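# Lift cloth off standing lanterns and lay it flat

## Task

Scene-frame mounting of the arms (metres; heading in degrees counter-clockwise from +x): arm1 at x=+0.34, y=+0.74, z=+0.72, heading -90; arm2 at x=-0.34, y=+0.74, z=+0.72, heading -90; arm3 at x=-0.34, y=-0.74, z=+0.72, heading +90; arm4 at x=+0.34, y=-0.74, z=+0.72, heading +90. The lanterns poke up through holes in a cloth. Free the cloth from them and lay it out flat. Every lantern has to finish upright on the spot it occupies now. The attempt fails if the cloth's mean height falls by more than about a thumb's length in a single drop while no gripper is holding it. Knocking or carrying any rigid object out of the work area also fails it. When finished, open the grippers and pull the arms away; the result only counts if it stays that way without any robot holding it.

## Robot and tools

Setup: four identical i2rt Big YAM arms, named arm1, arm2, arm3 and arm4. Each has six revolute joints, a two-finger gripper and a wrist camera that sits on top of the hand looking toward the fingertips when joints 1 and 6 are at 0 and the hand points level and forward. Reach is about 1.0 m from the joint 1 axis. Two fixed room cameras also exist: cam_high (overhead, wide) and cam_low (side view, narrow). Wrist cameras are arm1_cam_wrist, arm2_cam_wrist, arm3_cam_wrist and arm4_cam_wrist.

Frames: one shared scene frame, origin on the floor, +z up, distances in metres. Arm feet and headings are given in the task. The hand point is midway between the fingertips; its z axis runs along the fingers and the fingers close along its y axis. Camera calibration (intrinsics K, distortion, T_world_to_cam, pos_world) is supplied per camera and may be off by a few degrees and millimetres; wrist camera poses follow from reported joint angles and inherit their errors.

execute_actions: argument "actions" is a list holding exactly one action or none (empty list = just report state and images). An action is an object keyed by robot name; each robot key holds "joints", an object of absolute joint targets by name, not offsets. Names, units and ranges: joint1_rad -2.879 to 2.879 (rotation about the foot, positive counter-clockwise seen from above, 0 means the arm extends in its foot's heading); joint2_rad 0 to 3.141 (shoulder, 0 = upper arm back and roughly level, increasing lifts it up then forward); joint3_rad 0 to 3.019 (elbow, 0 = folded, increasing opens); joint4_rad -1.692 to 1.57 (hand pitch, positive tips fingers up); joint5_rad -1.57 to 1.57 (hand yaw, positive toward the arm's right); joint6_rad -2.094 to 2.094 (hand roll, positive clockwise viewed from behind the hand); gripper_m 0 to 0.093 (fingertip gap in metres). Done tolerances are ±0.045, ±0.14, ±0.09, ±0.055, ±0.03, ±0.035 rad and ±0.003 m in that order. Each robot's joints are separate from the others; you may name any subset. All named motions begin together and may finish at different times; joints move at different speeds so the hand can sweep a wide arc between postures. An omitted joint or robot can still be driving toward an older target. An unknown key or out-of-range number rejects the whole call and nothing moves. One action lasts at most 15 s. Optional "cameras" picks which images come back (null, omitted or ["all"] = all; [] = none); the "pictures" line gives their order.

wait: "seconds" from 0 to 10; nothing new is commanded and you get state plus images as with an empty action.

zoom_image: "camera" name and "region" [x0, y0, x1, y1] in pixels of that camera's latest full image, origin top-left, at most 504 by 504. Gives a finer look.

finished_scene: "scene" is the number of the current scene; it ends that scene irreversibly after the robots hold the last command, and reports success. Answering without any tool call ends everything.

Reading results: joint_positions gives current angles. joint_status tells how each commanded motion ended. "off_target" means it rested short and may still push. After "contact_stop" or "time_out" the joint holds where it stopped, except a timed-out joint may keep a target (at most 0.375, 0.375, 0.113, 0.225, 0.075, 0.3 rad away for joints 1 to 6) and keep pushing, possibly moving later by itself; on_its_own lists such joints, and its "held at" is the held target, not the position. To relieve a push, command the reported position. "joint command not followed" (often with a "cause:" line) means a self/inter-arm clearance check blocked that arm's joint targets; the gripper target still runs; blocked joints show "not_followed" and may be retried with later actions. Tiny target changes may produce no motion. MOTOR HOT appears from 85 °C; at 100 °C an OVER-TEMPERATURE FAULT drops that arm and its gripper, and its joints read "limit_stop_at_motor_heat" (resend targets afterwards). Holding loads, pushing and even idle time while you think heat motors; the robot holds the last command during your thinking.

Avoid: robots pressing hard against each other (ends the run) or hitting each other; the clearance check ignores fingers, gripper housings and wrist cameras and can be late. Arms do not stop on contact and can push hard. Do not topple lanterns or move them from their spots, and do not push rigid items out of the work area. Never release the cloth from height: keep it gripped while lowering so its average height never falls more than a thumb's length unsupported. Lift it clear above the lantern tops before spreading, lay it flat, open grippers, then retract all arms.

Each tool is called after "Emit:" in YAML: its name, and indented under it one key for each argument.

## Session

I'll start by looking at the scene.

Emit:
execute_actions:
  actions: []

Scene clock: 0.00 s.
Motor temperatures (°C, as the motors report them): arm1=[23 21 20 20 22 21] | arm2=[21 20 21 23 20 22] | arm3=[22 21 20 21 22 22] | arm4=[20 22 20 21 20 22]
arm1.joint_positions: joint1_rad=+0.004 joint2_rad=+0.448 joint3_rad=+1.468 joint4_rad=-1.524 joint5_rad=-0.017 joint6_rad=-0.016 gripper_m=+0.094
arm1.joint_status: not commanded
arm1.hand: x=+0.3426 y=+0.6224 z=+1.3034 quat_wxyz=(-0.368, -0.592, -0.621, +0.360) (m; scene frame)
arm2.joint_positions: joint1_rad=-0.013 joint2_rad=+0.446 joint3_rad=+1.461 joint4_rad=-1.526 joint5_rad=+0.002 joint6_rad=+0.004 gripper_m=+0.094
arm2.joint_status: not commanded
arm2.hand: x=-0.3396 y=+0.6126 z=+1.3664 quat_wxyz=(-0.352, -0.621, -0.601, +0.360) (m; scene frame)
arm3.joint_positions: joint1_rad=+0.009 joint2_rad=+0.439 joint3_rad=+1.449 joint4_rad=-1.519 joint5_rad=-0.011 joint6_rad=+0.005 gripper_m=+0.095
arm3.joint_status: not commanded
arm3.hand: x=-0.3465 y=-0.6188 z=+1.3324 quat_wxyz=(-0.350, +0.624, -0.592, -0.370) (m; scene frame)
arm4.joint_positions: joint1_rad=+0.002 joint2_rad=+0.439 joint3_rad=+1.476 joint4_rad=-1.542 joint5_rad=+0.004 joint6_rad=+0.007 gripper_m=+0.094
arm4.joint_status: not commanded
arm4.hand: x=+0.3418 y=-0.6272 z=+1.3910 quat_wxyz=(-0.367, +0.594, -0.621, -0.357) (m; scene frame)
pictures: arm1_cam_wrist, arm2_cam_wrist, arm3_cam_wrist, arm4_cam_wrist, cam_high, cam_low
Images, in order (width x height): arm1_cam_wrist 616x616, arm2_cam_wrist 616x616, arm3_cam_wrist 616x616, arm4_cam_wrist 616x616, cam_high 504x504, cam_low 504x504.

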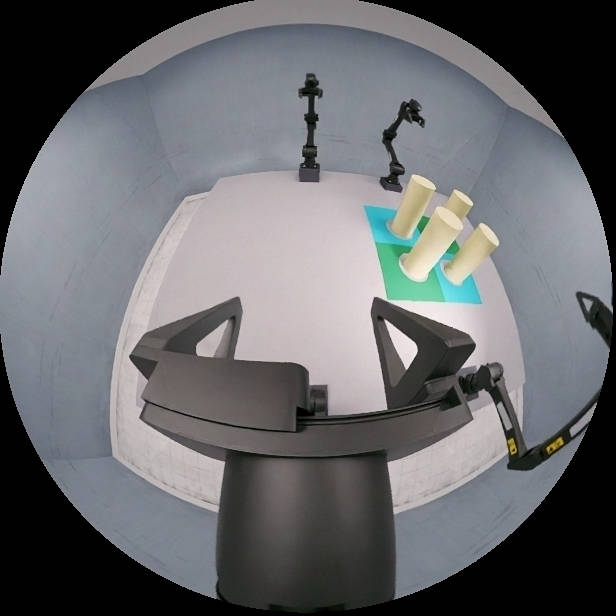

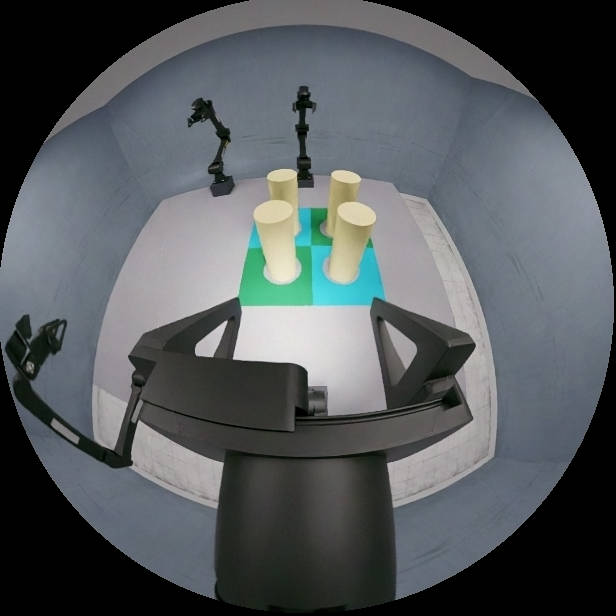

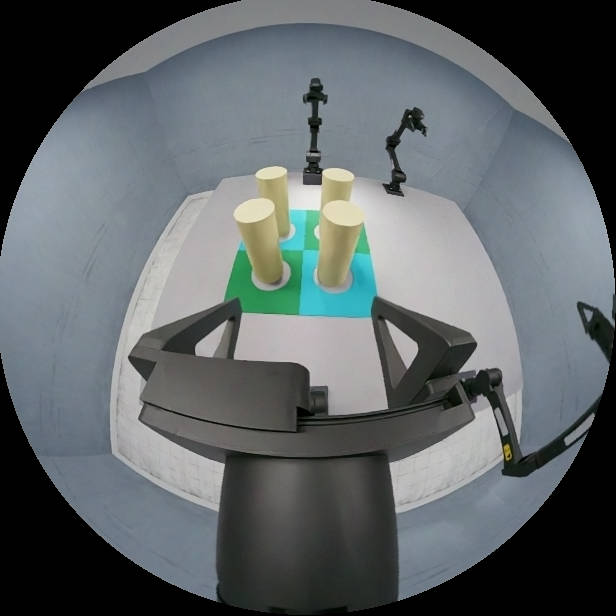

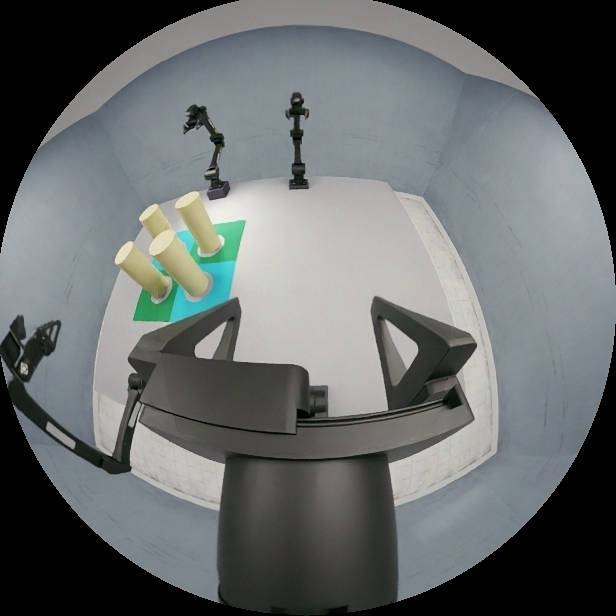

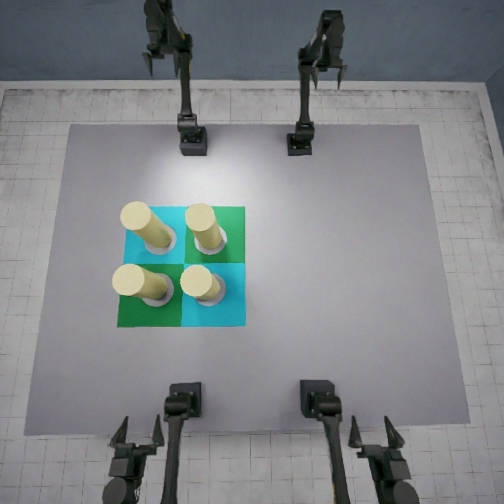

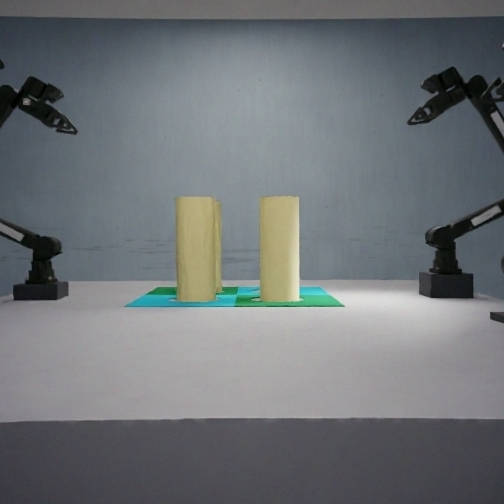

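Emit:
execute_actions:
  actions:
    - {"arm1":{"joints":{"joint1_rad":-0.721,"joint2_rad":1.3,"joint3_rad":1.2,"joint4_rad":-1.4}},"arm2":{"joints":{"joint1_rad":-0.775,"joint2_rad":1.5,"joint3_rad":1.3,"joint4_rad":-1.3}},"arm3":{"joints":{"joint1_rad":0.866,"joint2_rad":1.2,"joint3_rad":1.4,"joint4_rad":-1.6}},"arm4":{"joints":{"joint1_rad":0.824,"joint2_rad":1.4,"joint3_rad":1.0,"joint4_rad":-1.0}}}
  cameras: ["cam_high","cam_low"]

Scene clock: 22.13 s.
Motor temperatures (°C, as the motors report them): arm1=[23 21 22 20 22 21] | arm2=[21 20 23 24 20 22] | arm3=[22 21 22 21 22 22] | arm4=[20 22 22 21 20 22]
arm1.joint_positions: joint1_rad=-0.725 joint2_rad=+1.300 joint3_rad=+1.189 joint4_rad=-1.405 joint5_rad=-0.018 joint6_rad=-0.016 gripper_m=+0.094
arm1.joint_status: all done
arm1.hand: x=+0.0912 y=+0.4538 z=+0.9705 quat_wxyz=(-0.025, -0.905, -0.424, +0.027) (m; scene frame)
arm2.joint_positions: joint1_rad=-0.782 joint2_rad=+1.509 joint3_rad=+1.301 joint4_rad=-1.310 joint5_rad=+0.000 joint6_rad=+0.004 gripper_m=+0.094
arm2.joint_status: all done
arm2.hand: x=-0.6589 y=+0.4227 z=+0.9944 quat_wxyz=(-0.008, -0.926, -0.376, +0.023) (m; scene frame)
arm3.joint_positions: joint1_rad=+0.870 joint2_rad=+1.219 joint3_rad=+1.388 joint4_rad=-1.587 joint5_rad=-0.010 joint6_rad=+0.005 gripper_m=+0.095
arm3.joint_status: all done
arm3.hand: x=-0.6293 y=-0.5168 z=+1.1055 quat_wxyz=(-0.025, +0.942, -0.326, -0.072) (m; scene frame)
arm4.joint_positions: joint1_rad=+0.822 joint2_rad=+1.395 joint3_rad=+0.988 joint4_rad=-1.010 joint5_rad=+0.006 joint6_rad=+0.007 gripper_m=+0.094
arm4.joint_status: all done
arm4.hand: x=+0.0453 y=-0.4499 z=+0.9513 quat_wxyz=(-0.035, +0.920, -0.384, -0.073) (m; scene frame)
pictures: cam_high, cam_low
Images, in order (width x height): cam_high 504x504, cam_low 504x504.

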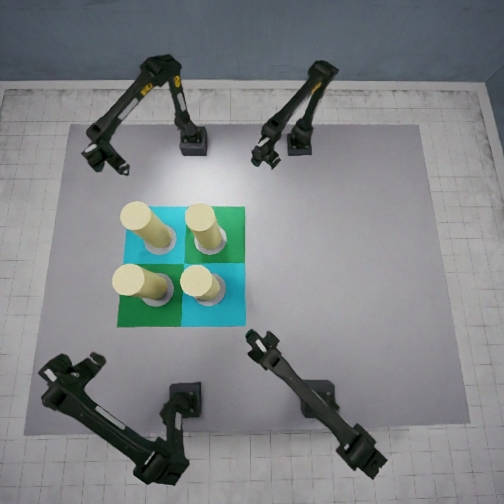

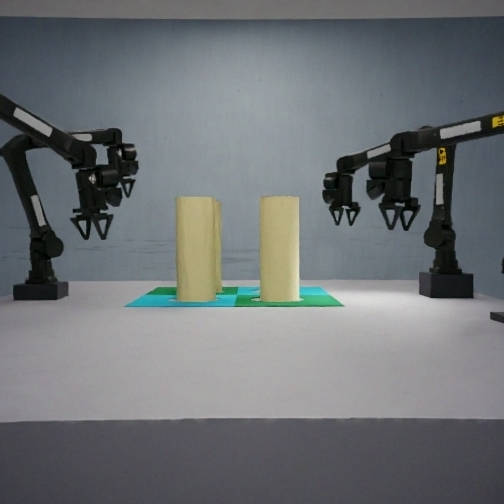

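Emit:
execute_actions:
  actions:
    - {"arm1":{"joints":{"joint1_rad":-0.721,"joint2_rad":1.957,"joint3_rad":1.488,"joint4_rad":-1.047}},"arm2":{"joints":{"joint1_rad":-0.775,"joint2_rad":2.078,"joint3_rad":1.525,"joint4_rad":-0.965,"joint6_rad":1.57}},"arm3":{"joints":{"joint1_rad":0.866,"joint2_rad":1.858,"joint3_rad":1.259,"joint4_rad":-0.818,"joint6_rad":-1.57}},"arm4":{"joints":{"joint1_rad":0.824,"joint2_rad":1.884,"joint3_rad":1.118,"joint4_rad":-0.652}}}

Scene clock: 57.57 s.
Motor temperatures (°C, as the motors report them): arm1=[23 22 25 20 22 21] | arm2=[21 22 24 24 20 22] | arm3=[22 22 25 21 22 22] | arm4=[20 23 25 21 20 22]
arm1.joint_positions: joint1_rad=-0.725 joint2_rad=+1.974 joint3_rad=+1.464 joint4_rad=-1.056 joint5_rad=-0.018 joint6_rad=-0.016 gripper_m=+0.094
arm1.joint_status: all done
arm1.hand: x=-0.0327 y=+0.3081 z=+0.7667 quat_wxyz=(-0.014, -0.905, -0.425, +0.004) (m; scene frame)
arm2.joint_positions: joint1_rad=-0.782 joint2_rad=+2.089 joint3_rad=+1.500 joint4_rad=-0.979 joint5_rad=+0.000 joint6_rad=+1.559 gripper_m=+0.094
arm2.joint_status: all done
arm2.hand: x=-0.7543 y=+0.3298 z=+0.7735 quat_wxyz=(+0.001, -0.924, +0.382, +0.001) (m; scene frame)
arm3.joint_positions: joint1_rad=+0.870 joint2_rad=+1.877 joint3_rad=+1.250 joint4_rad=-0.836 joint5_rad=-0.010 joint6_rad=-1.557 gripper_m=+0.095
arm3.joint_status: all done
arm3.hand: x=-0.7590 y=-0.4110 z=+0.7772 quat_wxyz=(-0.048, +0.900, +0.433, -0.024) (m; scene frame)
arm4.joint_positions: joint1_rad=+0.822 joint2_rad=+1.886 joint3_rad=+1.105 joint4_rad=-0.662 joint5_rad=+0.006 joint6_rad=+0.007 gripper_m=+0.094
arm4.joint_status: all done
arm4.hand: x=-0.0230 y=-0.3811 z=+0.7876 quat_wxyz=(-0.030, +0.921, -0.384, -0.061) (m; scene frame)
pictures: arm1_cam_wrist, arm2_cam_wrist, arm3_cam_wrist, arm4_cam_wrist, cam_high, cam_low
camera_calibration (this result's frames):
arm1_cam_wrist: T_world_to_cam=[[-0.769019, 0.638547, -0.0294535, -0.19675], [0.514716, 0.645893, 0.563817, -0.611077], [0.379048, 0.418426, -0.825374, 0.646855], [0, 0, 0, 1]] pos_world=[-0.0819624, 0.249663, 0.872638]
arm2_cam_wrist: T_world_to_cam=[[0.710104, 0.704081, -0.00476601, 0.314138], [0.571289, -0.572193, 0.588408, 0.168927], [0.41156, -0.420554, -0.80855, 1.19637], [0, 0, 0, 1]] pos_world=[-0.811953, 0.378616, 0.869422]
arm3_cam_wrist: T_world_to_cam=[[-0.778328, 0.619229, 0.103735, -0.415578], [0.554048, 0.599668, 0.577434, 0.226488], [0.295357, 0.506907, -0.809821, 1.18697], [0, 0, 0, 1]] pos_world=[-0.79952, -0.480162, 0.873559]
arm4_cam_wrist: T_world_to_cam=[[0.706975, 0.707175, 0.00951094, 0.276794], [0.618528, -0.624763, 0.476544, -0.596719], [0.342942, -0.331022, -0.879099, 0.694735], [0, 0, 0, 1]] pos_world=[-0.0648528, -0.338577, 0.892471]
Images, in order (width x height): arm1_cam_wrist 616x616, arm2_cam_wrist 616x616, arm3_cam_wrist 616x616, arm4_cam_wrist 616x616, cam_high 504x504, cam_low 504x504.

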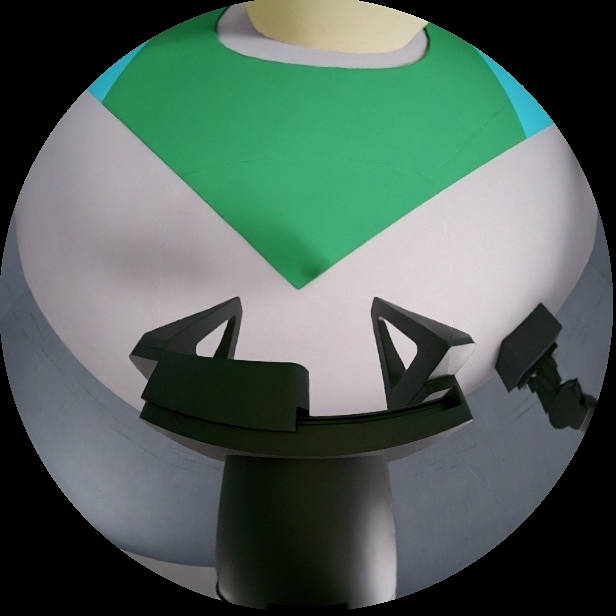

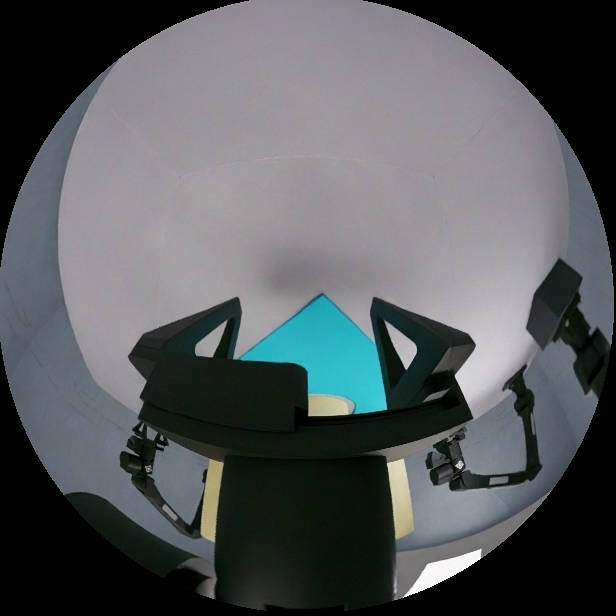

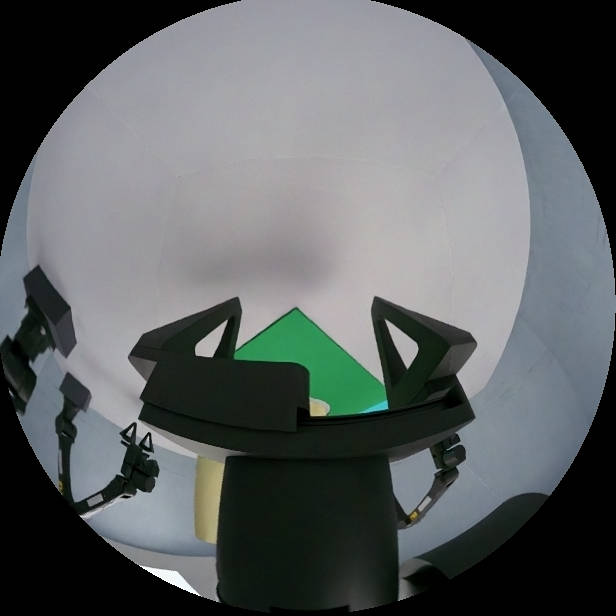

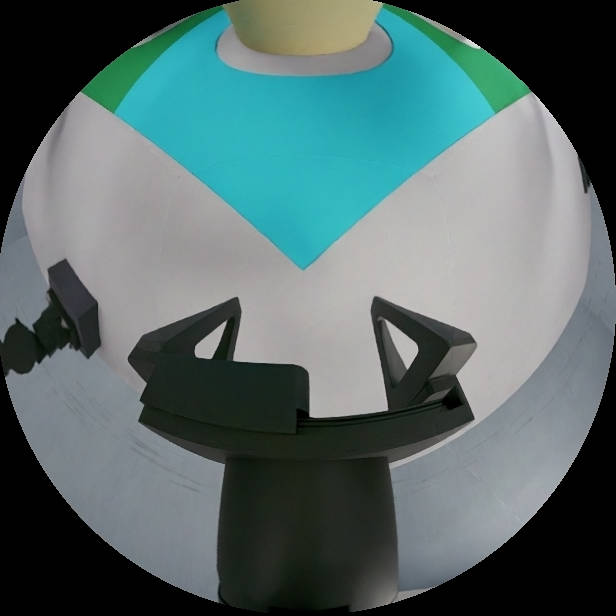

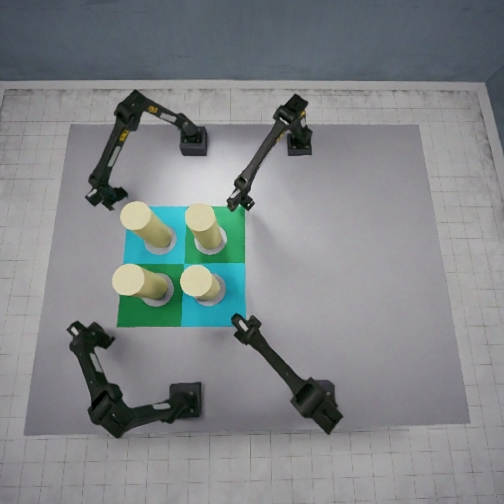

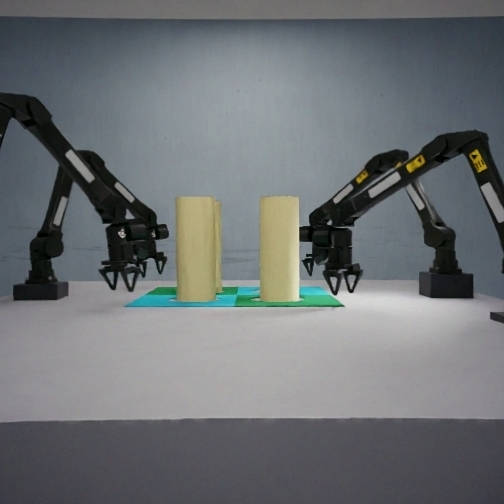

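Emit:
execute_actions:
  actions:
    - {"arm1":{"joints":{"joint1_rad":-0.707,"joint2_rad":2.049,"joint3_rad":1.547,"joint4_rad":-1.018}},"arm2":{"joints":{"joint1_rad":-0.691,"joint2_rad":2.117,"joint3_rad":1.472,"joint4_rad":-0.876}},"arm3":{"joints":{"joint1_rad":0.749,"joint2_rad":1.962,"joint3_rad":1.294,"joint4_rad":-0.858}},"arm4":{"joints":{"joint1_rad":0.824,"joint2_rad":2.103,"joint3_rad":1.322,"joint4_rad":-0.765}}}

Scene clock: 115.23 s.
Motor temperatures (°C, as the motors report them): arm1=[23 26 26 20 22 21] | arm2=[21 24 25 24 20 22] | arm3=[22 25 25 21 22 22] | arm4=[20 25 24 21 20 22]
arm1.joint_positions: joint1_rad=-0.712 joint2_rad=+2.050 joint3_rad=+1.505 joint4_rad=-1.026 joint5_rad=-0.018 joint6_rad=-0.016 gripper_m=+0.094
arm1.joint_status: all done
arm1.hand: x=-0.0374 y=+0.2908 z=+0.7386 quat_wxyz=(-0.013, -0.903, -0.430, +0.002) (m; scene frame)
arm2.joint_positions: joint1_rad=-0.684 joint2_rad=+2.109 joint3_rad=+1.481 joint4_rad=-0.893 joint5_rad=+0.000 joint6_rad=+1.560 gripper_m=+0.094
arm2.joint_status: all done
arm2.hand: x=-0.7178 y=+0.2841 z=+0.7562 quat_wxyz=(-0.021, -0.941, +0.337, +0.009) (m; scene frame)
arm3.joint_positions: joint1_rad=+0.747 joint2_rad=+1.968 joint3_rad=+1.257 joint4_rad=-0.845 joint5_rad=-0.011 joint6_rad=-1.558 gripper_m=+0.095
arm3.joint_status: all done
arm3.hand: x=-0.7062 y=-0.3699 z=+0.7337 quat_wxyz=(-0.007, +0.926, +0.377, -0.003) (m; scene frame)
arm4.joint_positions: joint1_rad=+0.821 joint2_rad=+2.093 joint3_rad=+1.295 joint4_rad=-0.757 joint5_rad=+0.004 joint6_rad=+0.009 gripper_m=+0.094
arm4.joint_status: all done
arm4.hand: x=-0.0468 y=-0.3568 z=+0.7368 quat_wxyz=(-0.008, +0.922, -0.386, -0.010) (m; scene frame)
pictures: arm1_cam_wrist, arm2_cam_wrist, arm3_cam_wrist, arm4_cam_wrist, cam_high, cam_low
camera_calibration (this result's frames):
arm1_cam_wrist: T_world_to_cam=[[-0.777168, 0.628608, -0.0293545, -0.187636], [0.504718, 0.650503, 0.567544, -0.586147], [0.375858, 0.426261, -0.82282, 0.628411], [0, 0, 0, 1]] pos_world=[-0.0861785, 0.231372, 0.844225]
arm2_cam_wrist: T_world_to_cam=[[0.637466, 0.768755, -0.0515039, 0.285146], [0.641874, -0.4929, 0.587408, 0.161003], [0.426186, -0.407512, -0.807651, 1.15424], [0, 0, 0, 1]] pos_world=[-0.777035, 0.330516, 0.852333]
arm3_cam_wrist: T_world_to_cam=[[-0.699623, 0.714414, 0.0118422, -0.237187], [0.586296, 0.564527, 0.581004, 0.204892], [0.408392, 0.413427, -0.813814, 1.16349], [0, 0, 0, 1]] pos_world=[-0.761229, -0.427236, 0.83063]
arm4_cam_wrist: T_world_to_cam=[[0.708058, 0.706112, 0.00771997, 0.277878], [0.576102, -0.583942, 0.571943, -0.600282], [0.408364, -0.400521, -0.820257, 0.601169], [0, 0, 0, 1]] pos_world=[-0.0964264, -0.305962, 0.834295]
Images, in order (width x height): arm1_cam_wrist 616x616, arm2_cam_wrist 616x616, arm3_cam_wrist 616x616, arm4_cam_wrist 616x616, cam_high 504x504, cam_low 504x504.

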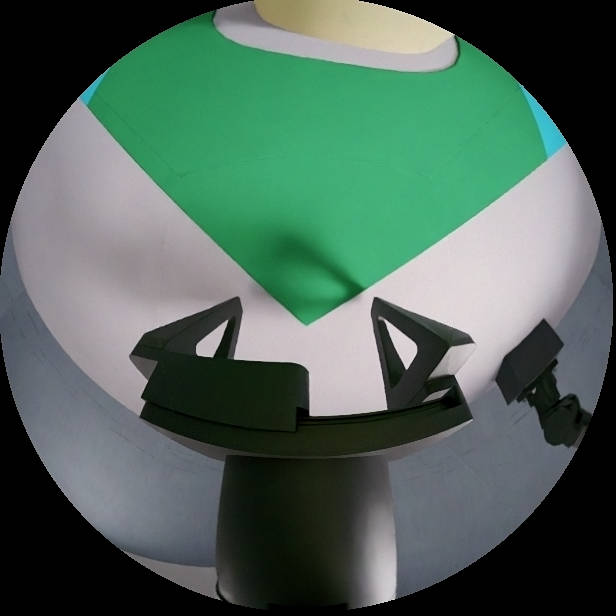

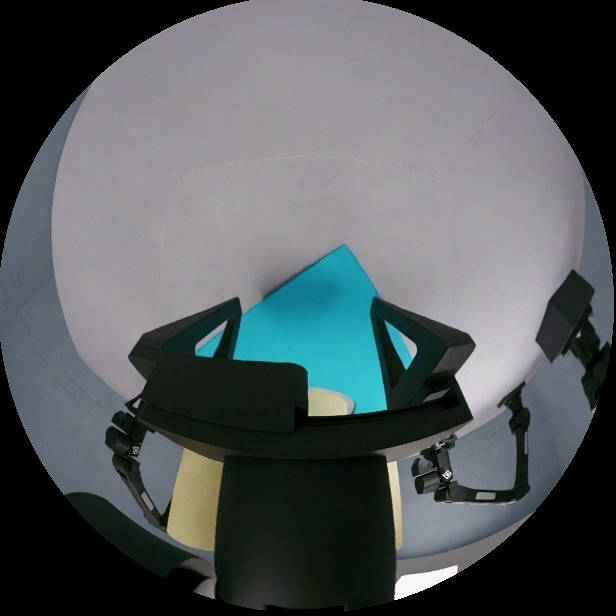

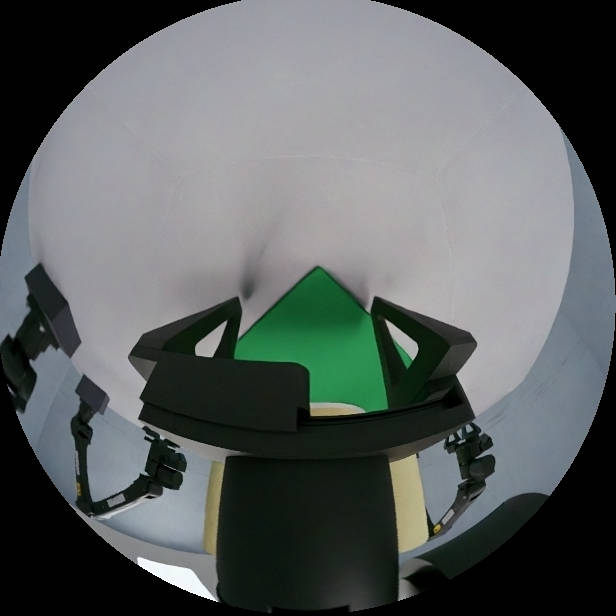

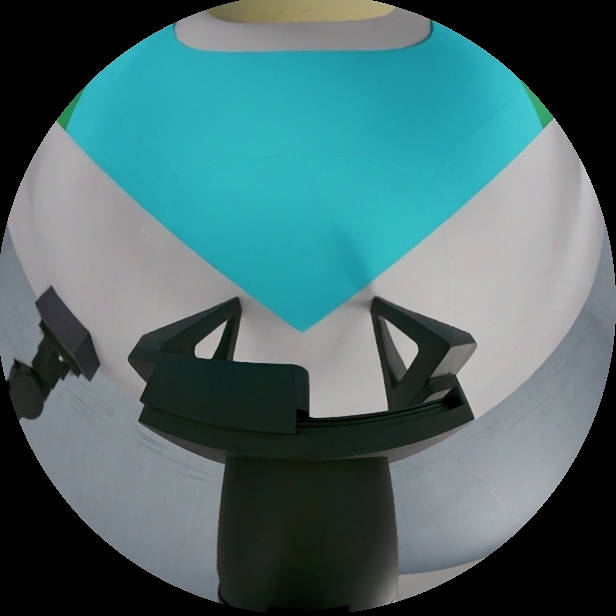

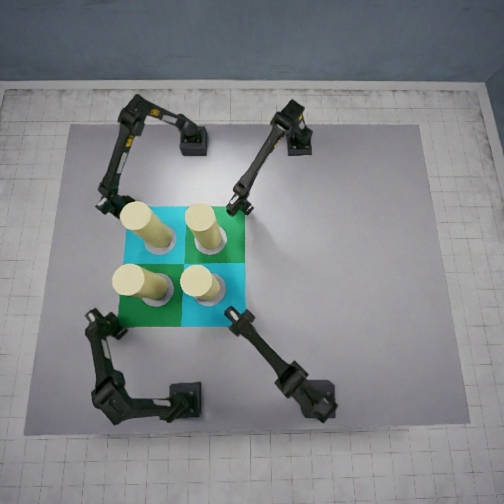

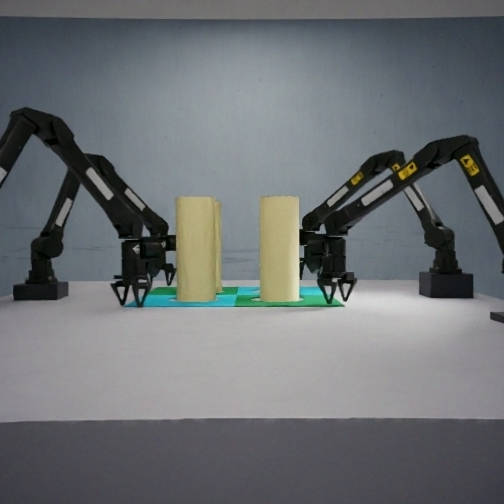

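Emit:
execute_actions:
  actions:
    - {"arm1":{"joints":{"joint2_rad":2.082}},"arm2":{"joints":{"joint1_rad":-0.70,"joint2_rad":2.150,"joint3_rad":1.435,"joint4_rad":-0.855}},"arm3":{"joints":{"joint2_rad":1.990}},"arm4":{"joints":{"joint2_rad":2.128}}}
  cameras: ["arm1_cam_wrist","arm2_cam_wrist","arm3_cam_wrist","arm4_cam_wrist","cam_low"]

Scene clock: 126.70 s.
Motor temperatures (°C, as the motors report them): arm1=[23 26 27 20 22 21] | arm2=[21 24 25 24 20 22] | arm3=[22 25 26 21 22 22] | arm4=[20 25 25 21 20 22]
arm1.joint_positions: joint1_rad=-0.711 joint2_rad=+2.067 joint3_rad=+1.507 joint4_rad=-1.025 joint5_rad=-0.017 joint6_rad=-0.016 gripper_m=+0.094
arm1.joint_status: all done
arm1.hand: x=-0.0360 y=+0.2916 z=+0.7297 quat_wxyz=(-0.010, -0.902, -0.431, -0.005) (m; scene frame)
arm2.joint_positions: joint1_rad=-0.692 joint2_rad=+2.139 joint3_rad=+1.444 joint4_rad=-0.867 joint5_rad=+0.000 joint6_rad=+1.561 gripper_m=+0.094
arm2.joint_status: all done
arm2.hand: x=-0.7102 y=+0.3003 z=+0.7284 quat_wxyz=(-0.002, -0.940, +0.341, +0.002) (m; scene frame)
arm3.joint_positions: joint1_rad=+0.747 joint2_rad=+1.976 joint3_rad=+1.257 joint4_rad=-0.845 joint5_rad=-0.011 joint6_rad=-1.558 gripper_m=+0.095
arm3.joint_status: all done
arm3.hand: x=-0.7052 y=-0.3709 z=+0.7295 quat_wxyz=(-0.003, +0.926, +0.376, -0.001) (m; scene frame)
arm4.joint_positions: joint1_rad=+0.821 joint2_rad=+2.096 joint3_rad=+1.296 joint4_rad=-0.757 joint5_rad=+0.003 joint6_rad=+0.009 gripper_m=+0.094
arm4.joint_status: all done
arm4.hand: x=-0.0465 y=-0.3571 z=+0.7354 quat_wxyz=(-0.007, +0.922, -0.386, -0.008) (m; scene frame)
pictures: arm1_cam_wrist, arm2_cam_wrist, arm3_cam_wrist, arm4_cam_wrist, cam_low
camera_calibration (this result's frames):
arm1_cam_wrist: T_world_to_cam=[[-0.777668, 0.628014, -0.0288218, -0.18753], [0.498807, 0.644277, 0.57974, -0.589601], [0.382654, 0.436469, -0.814291, 0.61123], [0, 0, 0, 1]] pos_world=[-0.0856284, 0.230855, 0.83413]
arm2_cam_wrist: T_world_to_cam=[[0.645058, 0.764058, -0.0107241, 0.2435], [0.621766, -0.516666, 0.588611, 0.172419], [0.444193, -0.386356, -0.808345, 1.14214], [0, 0, 0, 1]] pos_world=[-0.771605, 0.344307, 0.824365]
arm3_cam_wrist: T_world_to_cam=[[-0.699602, 0.714525, 0.00345096, -0.2295], [0.582902, 0.567921, 0.581112, 0.206064], [0.413259, 0.408558, -0.813816, 1.16167], [0, 0, 0, 1]] pos_world=[-0.760744, -0.427655, 0.826431]
arm4_cam_wrist: T_world_to_cam=[[0.708315, 0.705859, 0.00733621, 0.278153], [0.574955, -0.582923, 0.574132, -0.6011], [0.409532, -0.402448, -0.81873, 0.598066], [0, 0, 0, 1]] pos_world=[-0.0963415, -0.306041, 0.832725]
Images, in order (width x height): arm1_cam_wrist 616x616, arm2_cam_wrist 616x616, arm3_cam_wrist 616x616, arm4_cam_wrist 616x616, cam_low 504x504.

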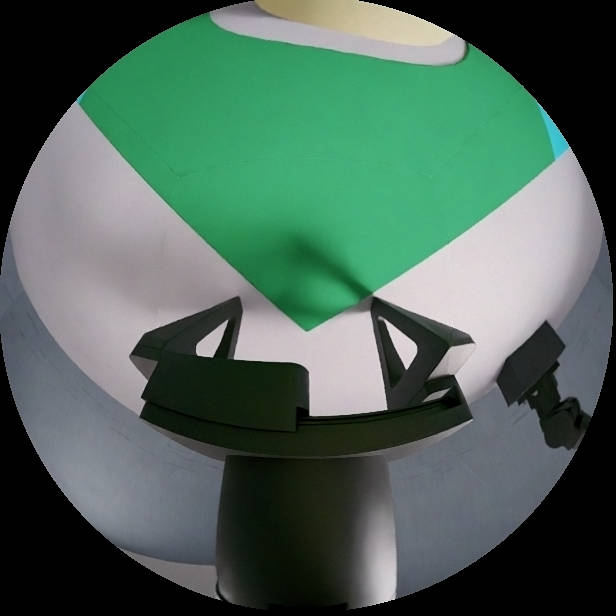

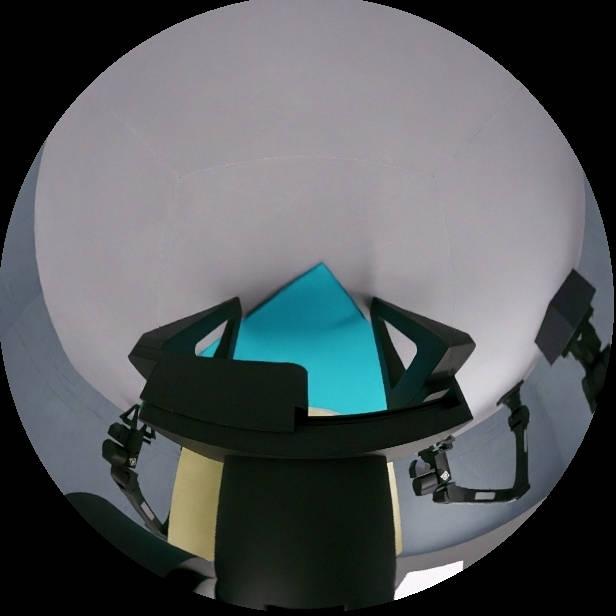

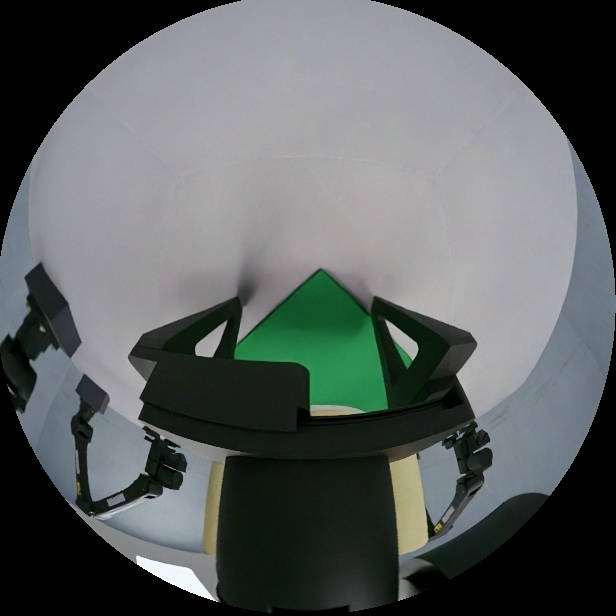

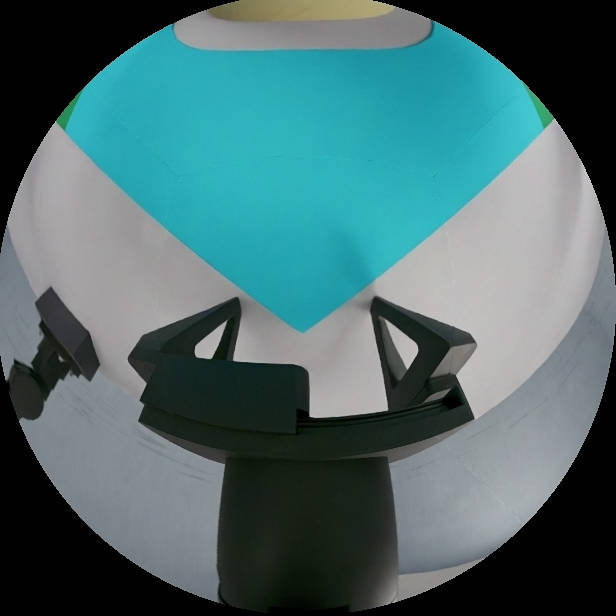

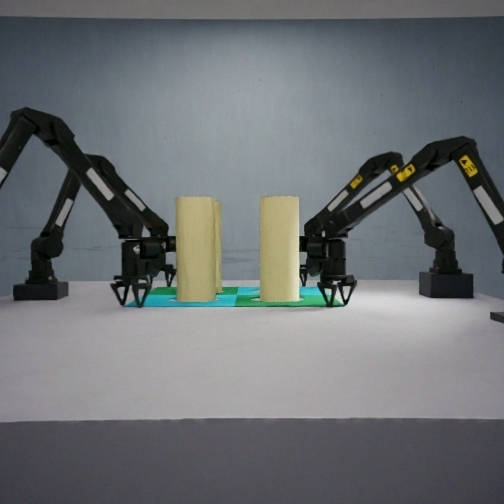

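Emit:
execute_actions:
  actions:
    - {"arm1":{"joints":{"joint2_rad":2.10}},"arm2":{"joints":{"joint2_rad":2.168}},"arm3":{"joints":{"joint2_rad":2.008}},"arm4":{"joints":{"joint2_rad":2.155}}}
  cameras: []

Emit:
execute_actions:
  actions:
    - {"arm1":{"joints":{"gripper_m":0.0}},"arm2":{"joints":{"gripper_m":0.0}},"arm3":{"joints":{"gripper_m":0.0}},"arm4":{"joints":{"gripper_m":0.0}}}
  cameras: ["arm1_cam_wrist","arm2_cam_wrist","arm3_cam_wrist","arm4_cam_wrist","cam_low"]

Scene clock: 129.87 s.
Motor temperatures (°C, as the motors report them): arm1=[23 26 27 20 22 21] | arm2=[21 24 25 24 20 22] | arm3=[22 25 27 21 22 22] | arm4=[20 25 25 21 20 22]
arm1.joint_positions: joint1_rad=-0.711 joint2_rad=+2.067 joint3_rad=+1.507 joint4_rad=-1.025 joint5_rad=-0.017 joint6_rad=-0.016 gripper_m=+0.094
arm1.joint_status: all done
arm1.hand: x=-0.0359 y=+0.2917 z=+0.7293 quat_wxyz=(-0.010, -0.902, -0.431, -0.005) (m; scene frame)
arm2.joint_positions: joint1_rad=-0.692 joint2_rad=+2.139 joint3_rad=+1.444 joint4_rad=-0.867 joint5_rad=+0.000 joint6_rad=+1.561 gripper_m=+0.094
arm2.joint_status: all done
arm2.hand: x=-0.7101 y=+0.3005 z=+0.7280 quat_wxyz=(-0.002, -0.940, +0.341, +0.002) (m; scene frame)
arm3.joint_positions: joint1_rad=+0.747 joint2_rad=+1.982 joint3_rad=+1.259 joint4_rad=-0.845 joint5_rad=-0.011 joint6_rad=-1.558 gripper_m=+0.095
arm3.joint_status: all done
arm3.hand: x=-0.7050 y=-0.3710 z=+0.7273 quat_wxyz=(-0.002, +0.926, +0.377, +0.000) (m; scene frame)
arm4.joint_positions: joint1_rad=+0.821 joint2_rad=+2.100 joint3_rad=+1.301 joint4_rad=-0.765 joint5_rad=+0.003 joint6_rad=+0.009 gripper_m=+0.094
arm4.joint_status: all done
arm4.hand: x=-0.0465 y=-0.3573 z=+0.7348 quat_wxyz=(-0.006, +0.922, -0.386, -0.005) (m; scene frame)
pictures: none
No camera images: the call's "cameras" was empty. Leave "cameras" out to get every camera's image.

Scene clock: 130.60 s.
Motor temperatures (°C, as the motors report them): arm1=[23 26 27 20 22 21] | arm2=[21 24 25 24 20 22] | arm3=[22 25 27 21 22 22] | arm4=[20 25 25 21 20 22]
arm1.joint_positions: joint1_rad=-0.711 joint2_rad=+2.069 joint3_rad=+1.507 joint4_rad=-1.025 joint5_rad=-0.013 joint6_rad=-0.016 gripper_m=+0.002
arm1.joint_status: all done
arm1.hand: x=-0.0365 y=+0.2922 z=+0.7287 quat_wxyz=(-0.007, -0.902, -0.431, -0.005) (m; scene frame)
arm2.joint_positions: joint1_rad=-0.692 joint2_rad=+2.140 joint3_rad=+1.444 joint4_rad=-0.865 joint5_rad=+0.000 joint6_rad=+1.561 gripper_m=+0.002
arm2.joint_status: all done
arm2.hand: x=-0.7104 y=+0.3001 z=+0.7276 quat_wxyz=(-0.003, -0.940, +0.341, +0.002) (m; scene frame)
arm3.joint_positions: joint1_rad=+0.747 joint2_rad=+1.982 joint3_rad=+1.259 joint4_rad=-0.845 joint5_rad=-0.011 joint6_rad=-1.558 gripper_m=+0.003
arm3.joint_status: all done
arm3.hand: x=-0.7050 y=-0.3710 z=+0.7272 quat_wxyz=(-0.001, +0.926, +0.377, +0.000) (m; scene frame)
arm4.joint_positions: joint1_rad=+0.821 joint2_rad=+2.103 joint3_rad=+1.307 joint4_rad=-0.765 joint5_rad=+0.002 joint6_rad=+0.009 gripper_m=+0.003
arm4.joint_status: all done
arm4.hand: x=-0.0482 y=-0.3559 z=+0.7345 quat_wxyz=(-0.005, +0.922, -0.386, -0.007) (m; scene frame)
pictures: arm1_cam_wrist, arm2_cam_wrist, arm3_cam_wrist, arm4_cam_wrist, cam_low
camera_calibration (this result's frames):
arm1_cam_wrist: T_world_to_cam=[[-0.777745, 0.628111, -0.0242712, -0.191685], [0.500269, 0.641902, 0.581113, -0.589401], [0.380584, 0.439816, -0.813461, 0.60874], [0, 0, 0, 1]] pos_world=[-0.0858997, 0.231004, 0.833042]
arm2_cam_wrist: T_world_to_cam=[[0.645048, 0.76405, -0.0118684, 0.244655], [0.622204, -0.516152, 0.5886, 0.173086], [0.443594, -0.38706, -0.808337, 1.14123], [0, 0, 0, 1]] pos_world=[-0.771753, 0.344136, 0.823527]
arm3_cam_wrist: T_world_to_cam=[[-0.700117, 0.714028, -0.000745098, -0.226831], [0.580769, 0.570061, 0.581153, 0.206648], [0.415384, 0.406442, -0.813794, 1.16047], [0, 0, 0, 1]] pos_world=[-0.760861, -0.427501, 0.824118]
arm4_cam_wrist: T_world_to_cam=[[0.708288, 0.705902, 0.00543935, 0.279897], [0.574035, -0.580425, 0.577573, -0.600607], [0.410867, -0.405966, -0.816321, 0.595548], [0, 0, 0, 1]] pos_world=[-0.0981701, -0.304415, 0.83153]
Images, in order (width x height): arm1_cam_wrist 616x616, arm2_cam_wrist 616x616, arm3_cam_wrist 616x616, arm4_cam_wrist 616x616, cam_low 504x504.

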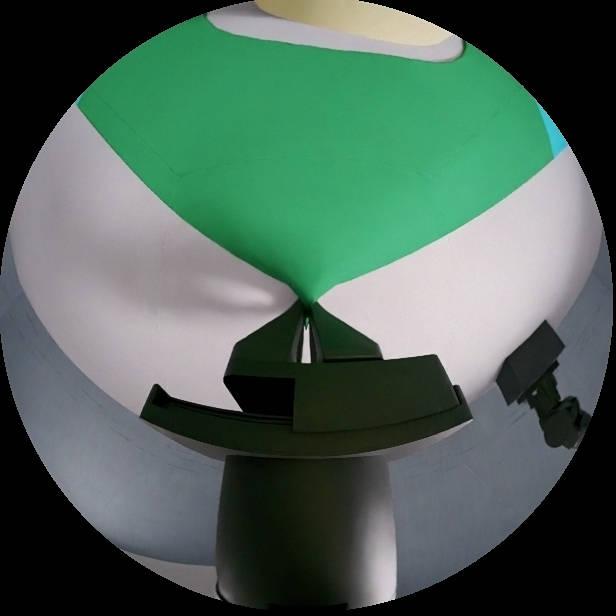

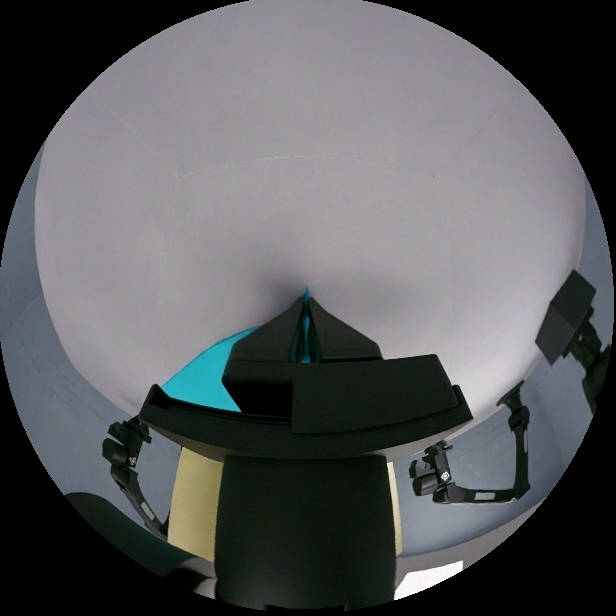

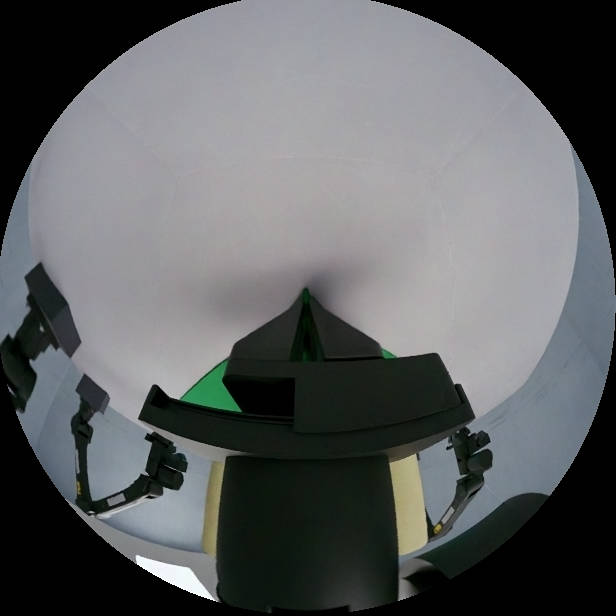

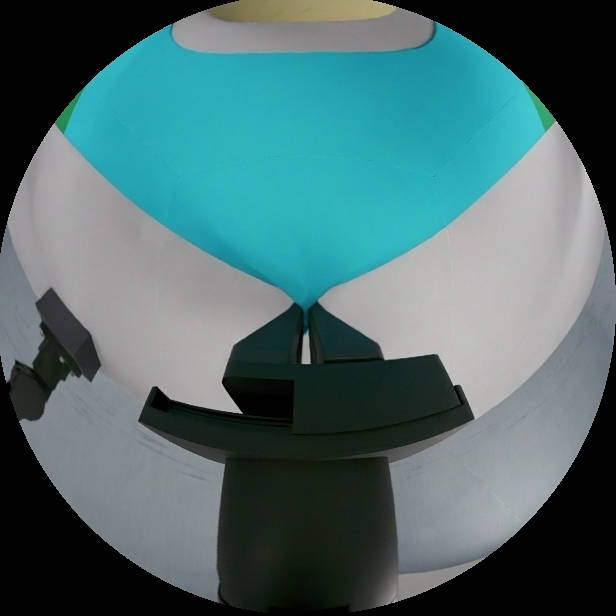

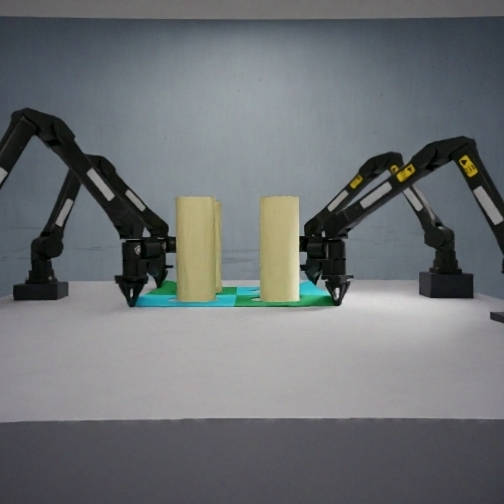

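Emit:
execute_actions:
  actions:
    - {"arm1":{"joints":{"joint2_rad":1.873,"joint3_rad":1.485,"joint4_rad":-1.061}},"arm2":{"joints":{"joint2_rad":1.931,"joint3_rad":1.405,"joint4_rad":-0.923}},"arm3":{"joints":{"joint2_rad":1.765,"joint3_rad":1.246,"joint4_rad":-0.931}},"arm4":{"joints":{"joint2_rad":1.888,"joint3_rad":1.253,"joint4_rad":-0.814}}}
  cameras: ["cam_high","cam_low"]

Scene clock: 142.83 s.
Motor temperatures (°C, as the motors report them): arm1=[23 26 28 20 22 21] | arm2=[21 24 24 24 20 22] | arm3=[22 25 27 21 22 22] | arm4=[20 25 25 21 20 22]
arm1.joint_positions: joint1_rad=-0.709 joint2_rad=+1.868 joint3_rad=+1.481 joint4_rad=-1.046 joint5_rad=-0.017 joint6_rad=-0.016 gripper_m=+0.002
arm1.joint_status: all done
arm1.hand: x=-0.0371 y=+0.2901 z=+0.8321 quat_wxyz=(-0.041, -0.899, -0.431, +0.064) (m; scene frame)
arm2.joint_positions: joint1_rad=-0.692 joint2_rad=+1.928 joint3_rad=+1.406 joint4_rad=-0.910 joint5_rad=-0.006 joint6_rad=+1.562 gripper_m=+0.002
arm2.joint_status: all done
arm2.hand: x=-0.7124 y=+0.2956 z=+0.8334 quat_wxyz=(-0.064, -0.938, +0.340, +0.022) (m; scene frame)
arm3.joint_positions: joint1_rad=+0.742 joint2_rad=+1.757 joint3_rad=+1.240 joint4_rad=-0.918 joint5_rad=-0.005 joint6_rad=-1.559 gripper_m=+0.003
arm3.joint_status: all done
arm3.hand: x=-0.7041 y=-0.3681 z=+0.8330 quat_wxyz=(-0.064, +0.925, +0.374, -0.024) (m; scene frame)
arm4.joint_positions: joint1_rad=+0.821 joint2_rad=+1.877 joint3_rad=+1.252 joint4_rad=-0.802 joint5_rad=+0.003 joint6_rad=+0.009 gripper_m=+0.003
arm4.joint_status: all done
arm4.hand: x=-0.0504 y=-0.3536 z=+0.8353 quat_wxyz=(-0.032, +0.920, -0.385, -0.069) (m; scene frame)
pictures: cam_high, cam_low
Images, in order (width x height): cam_high 504x504, cam_low 504x504.

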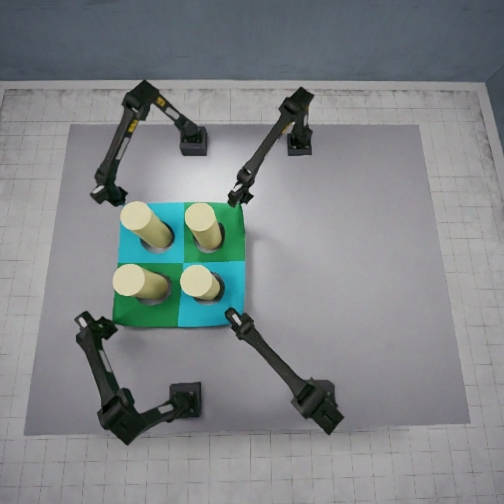

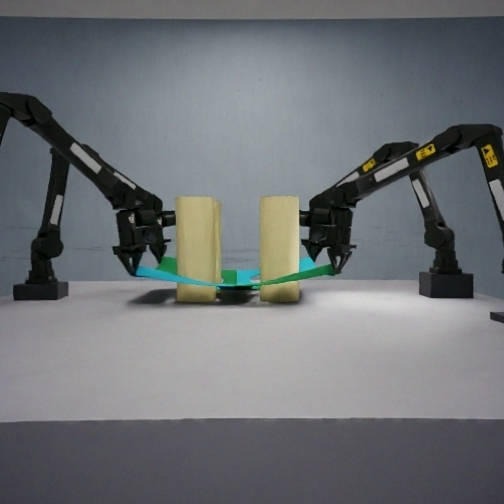

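Emit:
execute_actions:
  actions:
    - {"arm1":{"joints":{"joint2_rad":1.675,"joint3_rad":1.555,"joint4_rad":-1.120}},"arm2":{"joints":{"joint2_rad":1.698,"joint3_rad":1.410,"joint4_rad":-0.972}},"arm3":{"joints":{"joint2_rad":1.535,"joint3_rad":1.310,"joint4_rad":-1.017}},"arm4":{"joints":{"joint2_rad":1.629,"joint3_rad":1.246,"joint4_rad":-0.879}}}
  cameras: ["cam_high","cam_low"]

Scene clock: 149.67 s.
Motor temperatures (°C, as the motors report them): arm1=[23 26 27 20 22 21] | arm2=[21 24 25 24 20 22] | arm3=[22 25 27 21 22 22] | arm4=[20 25 25 21 20 22]
arm1.joint_positions: joint1_rad=-0.709 joint2_rad=+1.676 joint3_rad=+1.526 joint4_rad=-1.105 joint5_rad=-0.017 joint6_rad=-0.016 gripper_m=+0.002
arm1.joint_status: all done
arm1.hand: x=-0.0353 y=+0.2932 z=+0.9562 quat_wxyz=(-0.078, -0.889, -0.426, +0.145) (m; scene frame)
arm2.joint_positions: joint1_rad=-0.692 joint2_rad=+1.700 joint3_rad=+1.406 joint4_rad=-0.958 joint5_rad=-0.006 joint6_rad=+1.562 gripper_m=+0.002
arm2.joint_status: all done
arm2.hand: x=-0.7110 y=+0.2969 z=+0.9590 quat_wxyz=(-0.148, -0.929, +0.336, +0.053) (m; scene frame)
arm3.joint_positions: joint1_rad=+0.742 joint2_rad=+1.527 joint3_rad=+1.276 joint4_rad=-1.003 joint5_rad=-0.005 joint6_rad=-1.559 gripper_m=+0.003
arm3.joint_status: all done
arm3.hand: x=-0.7019 y=-0.3723 z=+0.9582 quat_wxyz=(-0.146, +0.915, +0.371, -0.058) (m; scene frame)
arm4.joint_positions: joint1_rad=+0.821 joint2_rad=+1.624 joint3_rad=+1.243 joint4_rad=-0.866 joint5_rad=+0.003 joint6_rad=+0.009 gripper_m=+0.003
arm4.joint_status: all done
arm4.hand: x=-0.0479 y=-0.3567 z=+0.9612 quat_wxyz=(-0.065, +0.910, -0.381, -0.152) (m; scene frame)
pictures: cam_high, cam_low
Images, in order (width x height): cam_high 504x504, cam_low 504x504.

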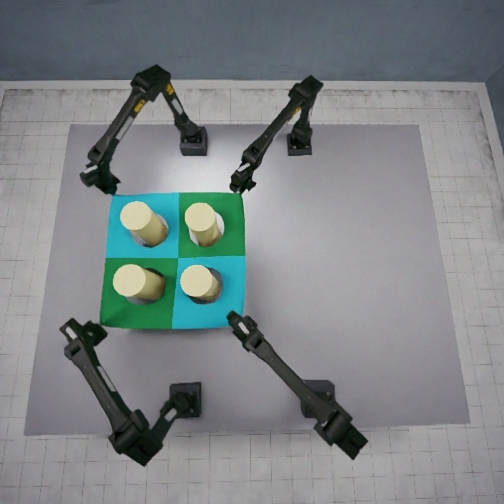

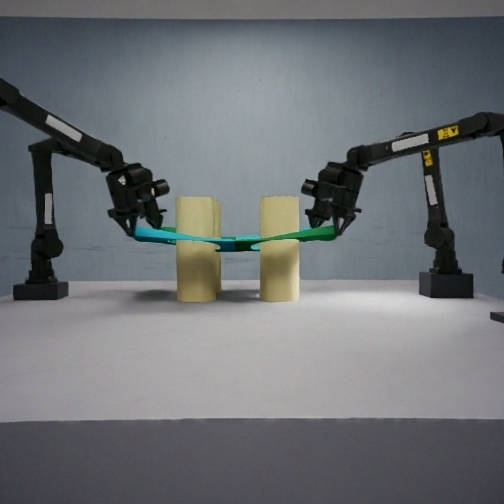

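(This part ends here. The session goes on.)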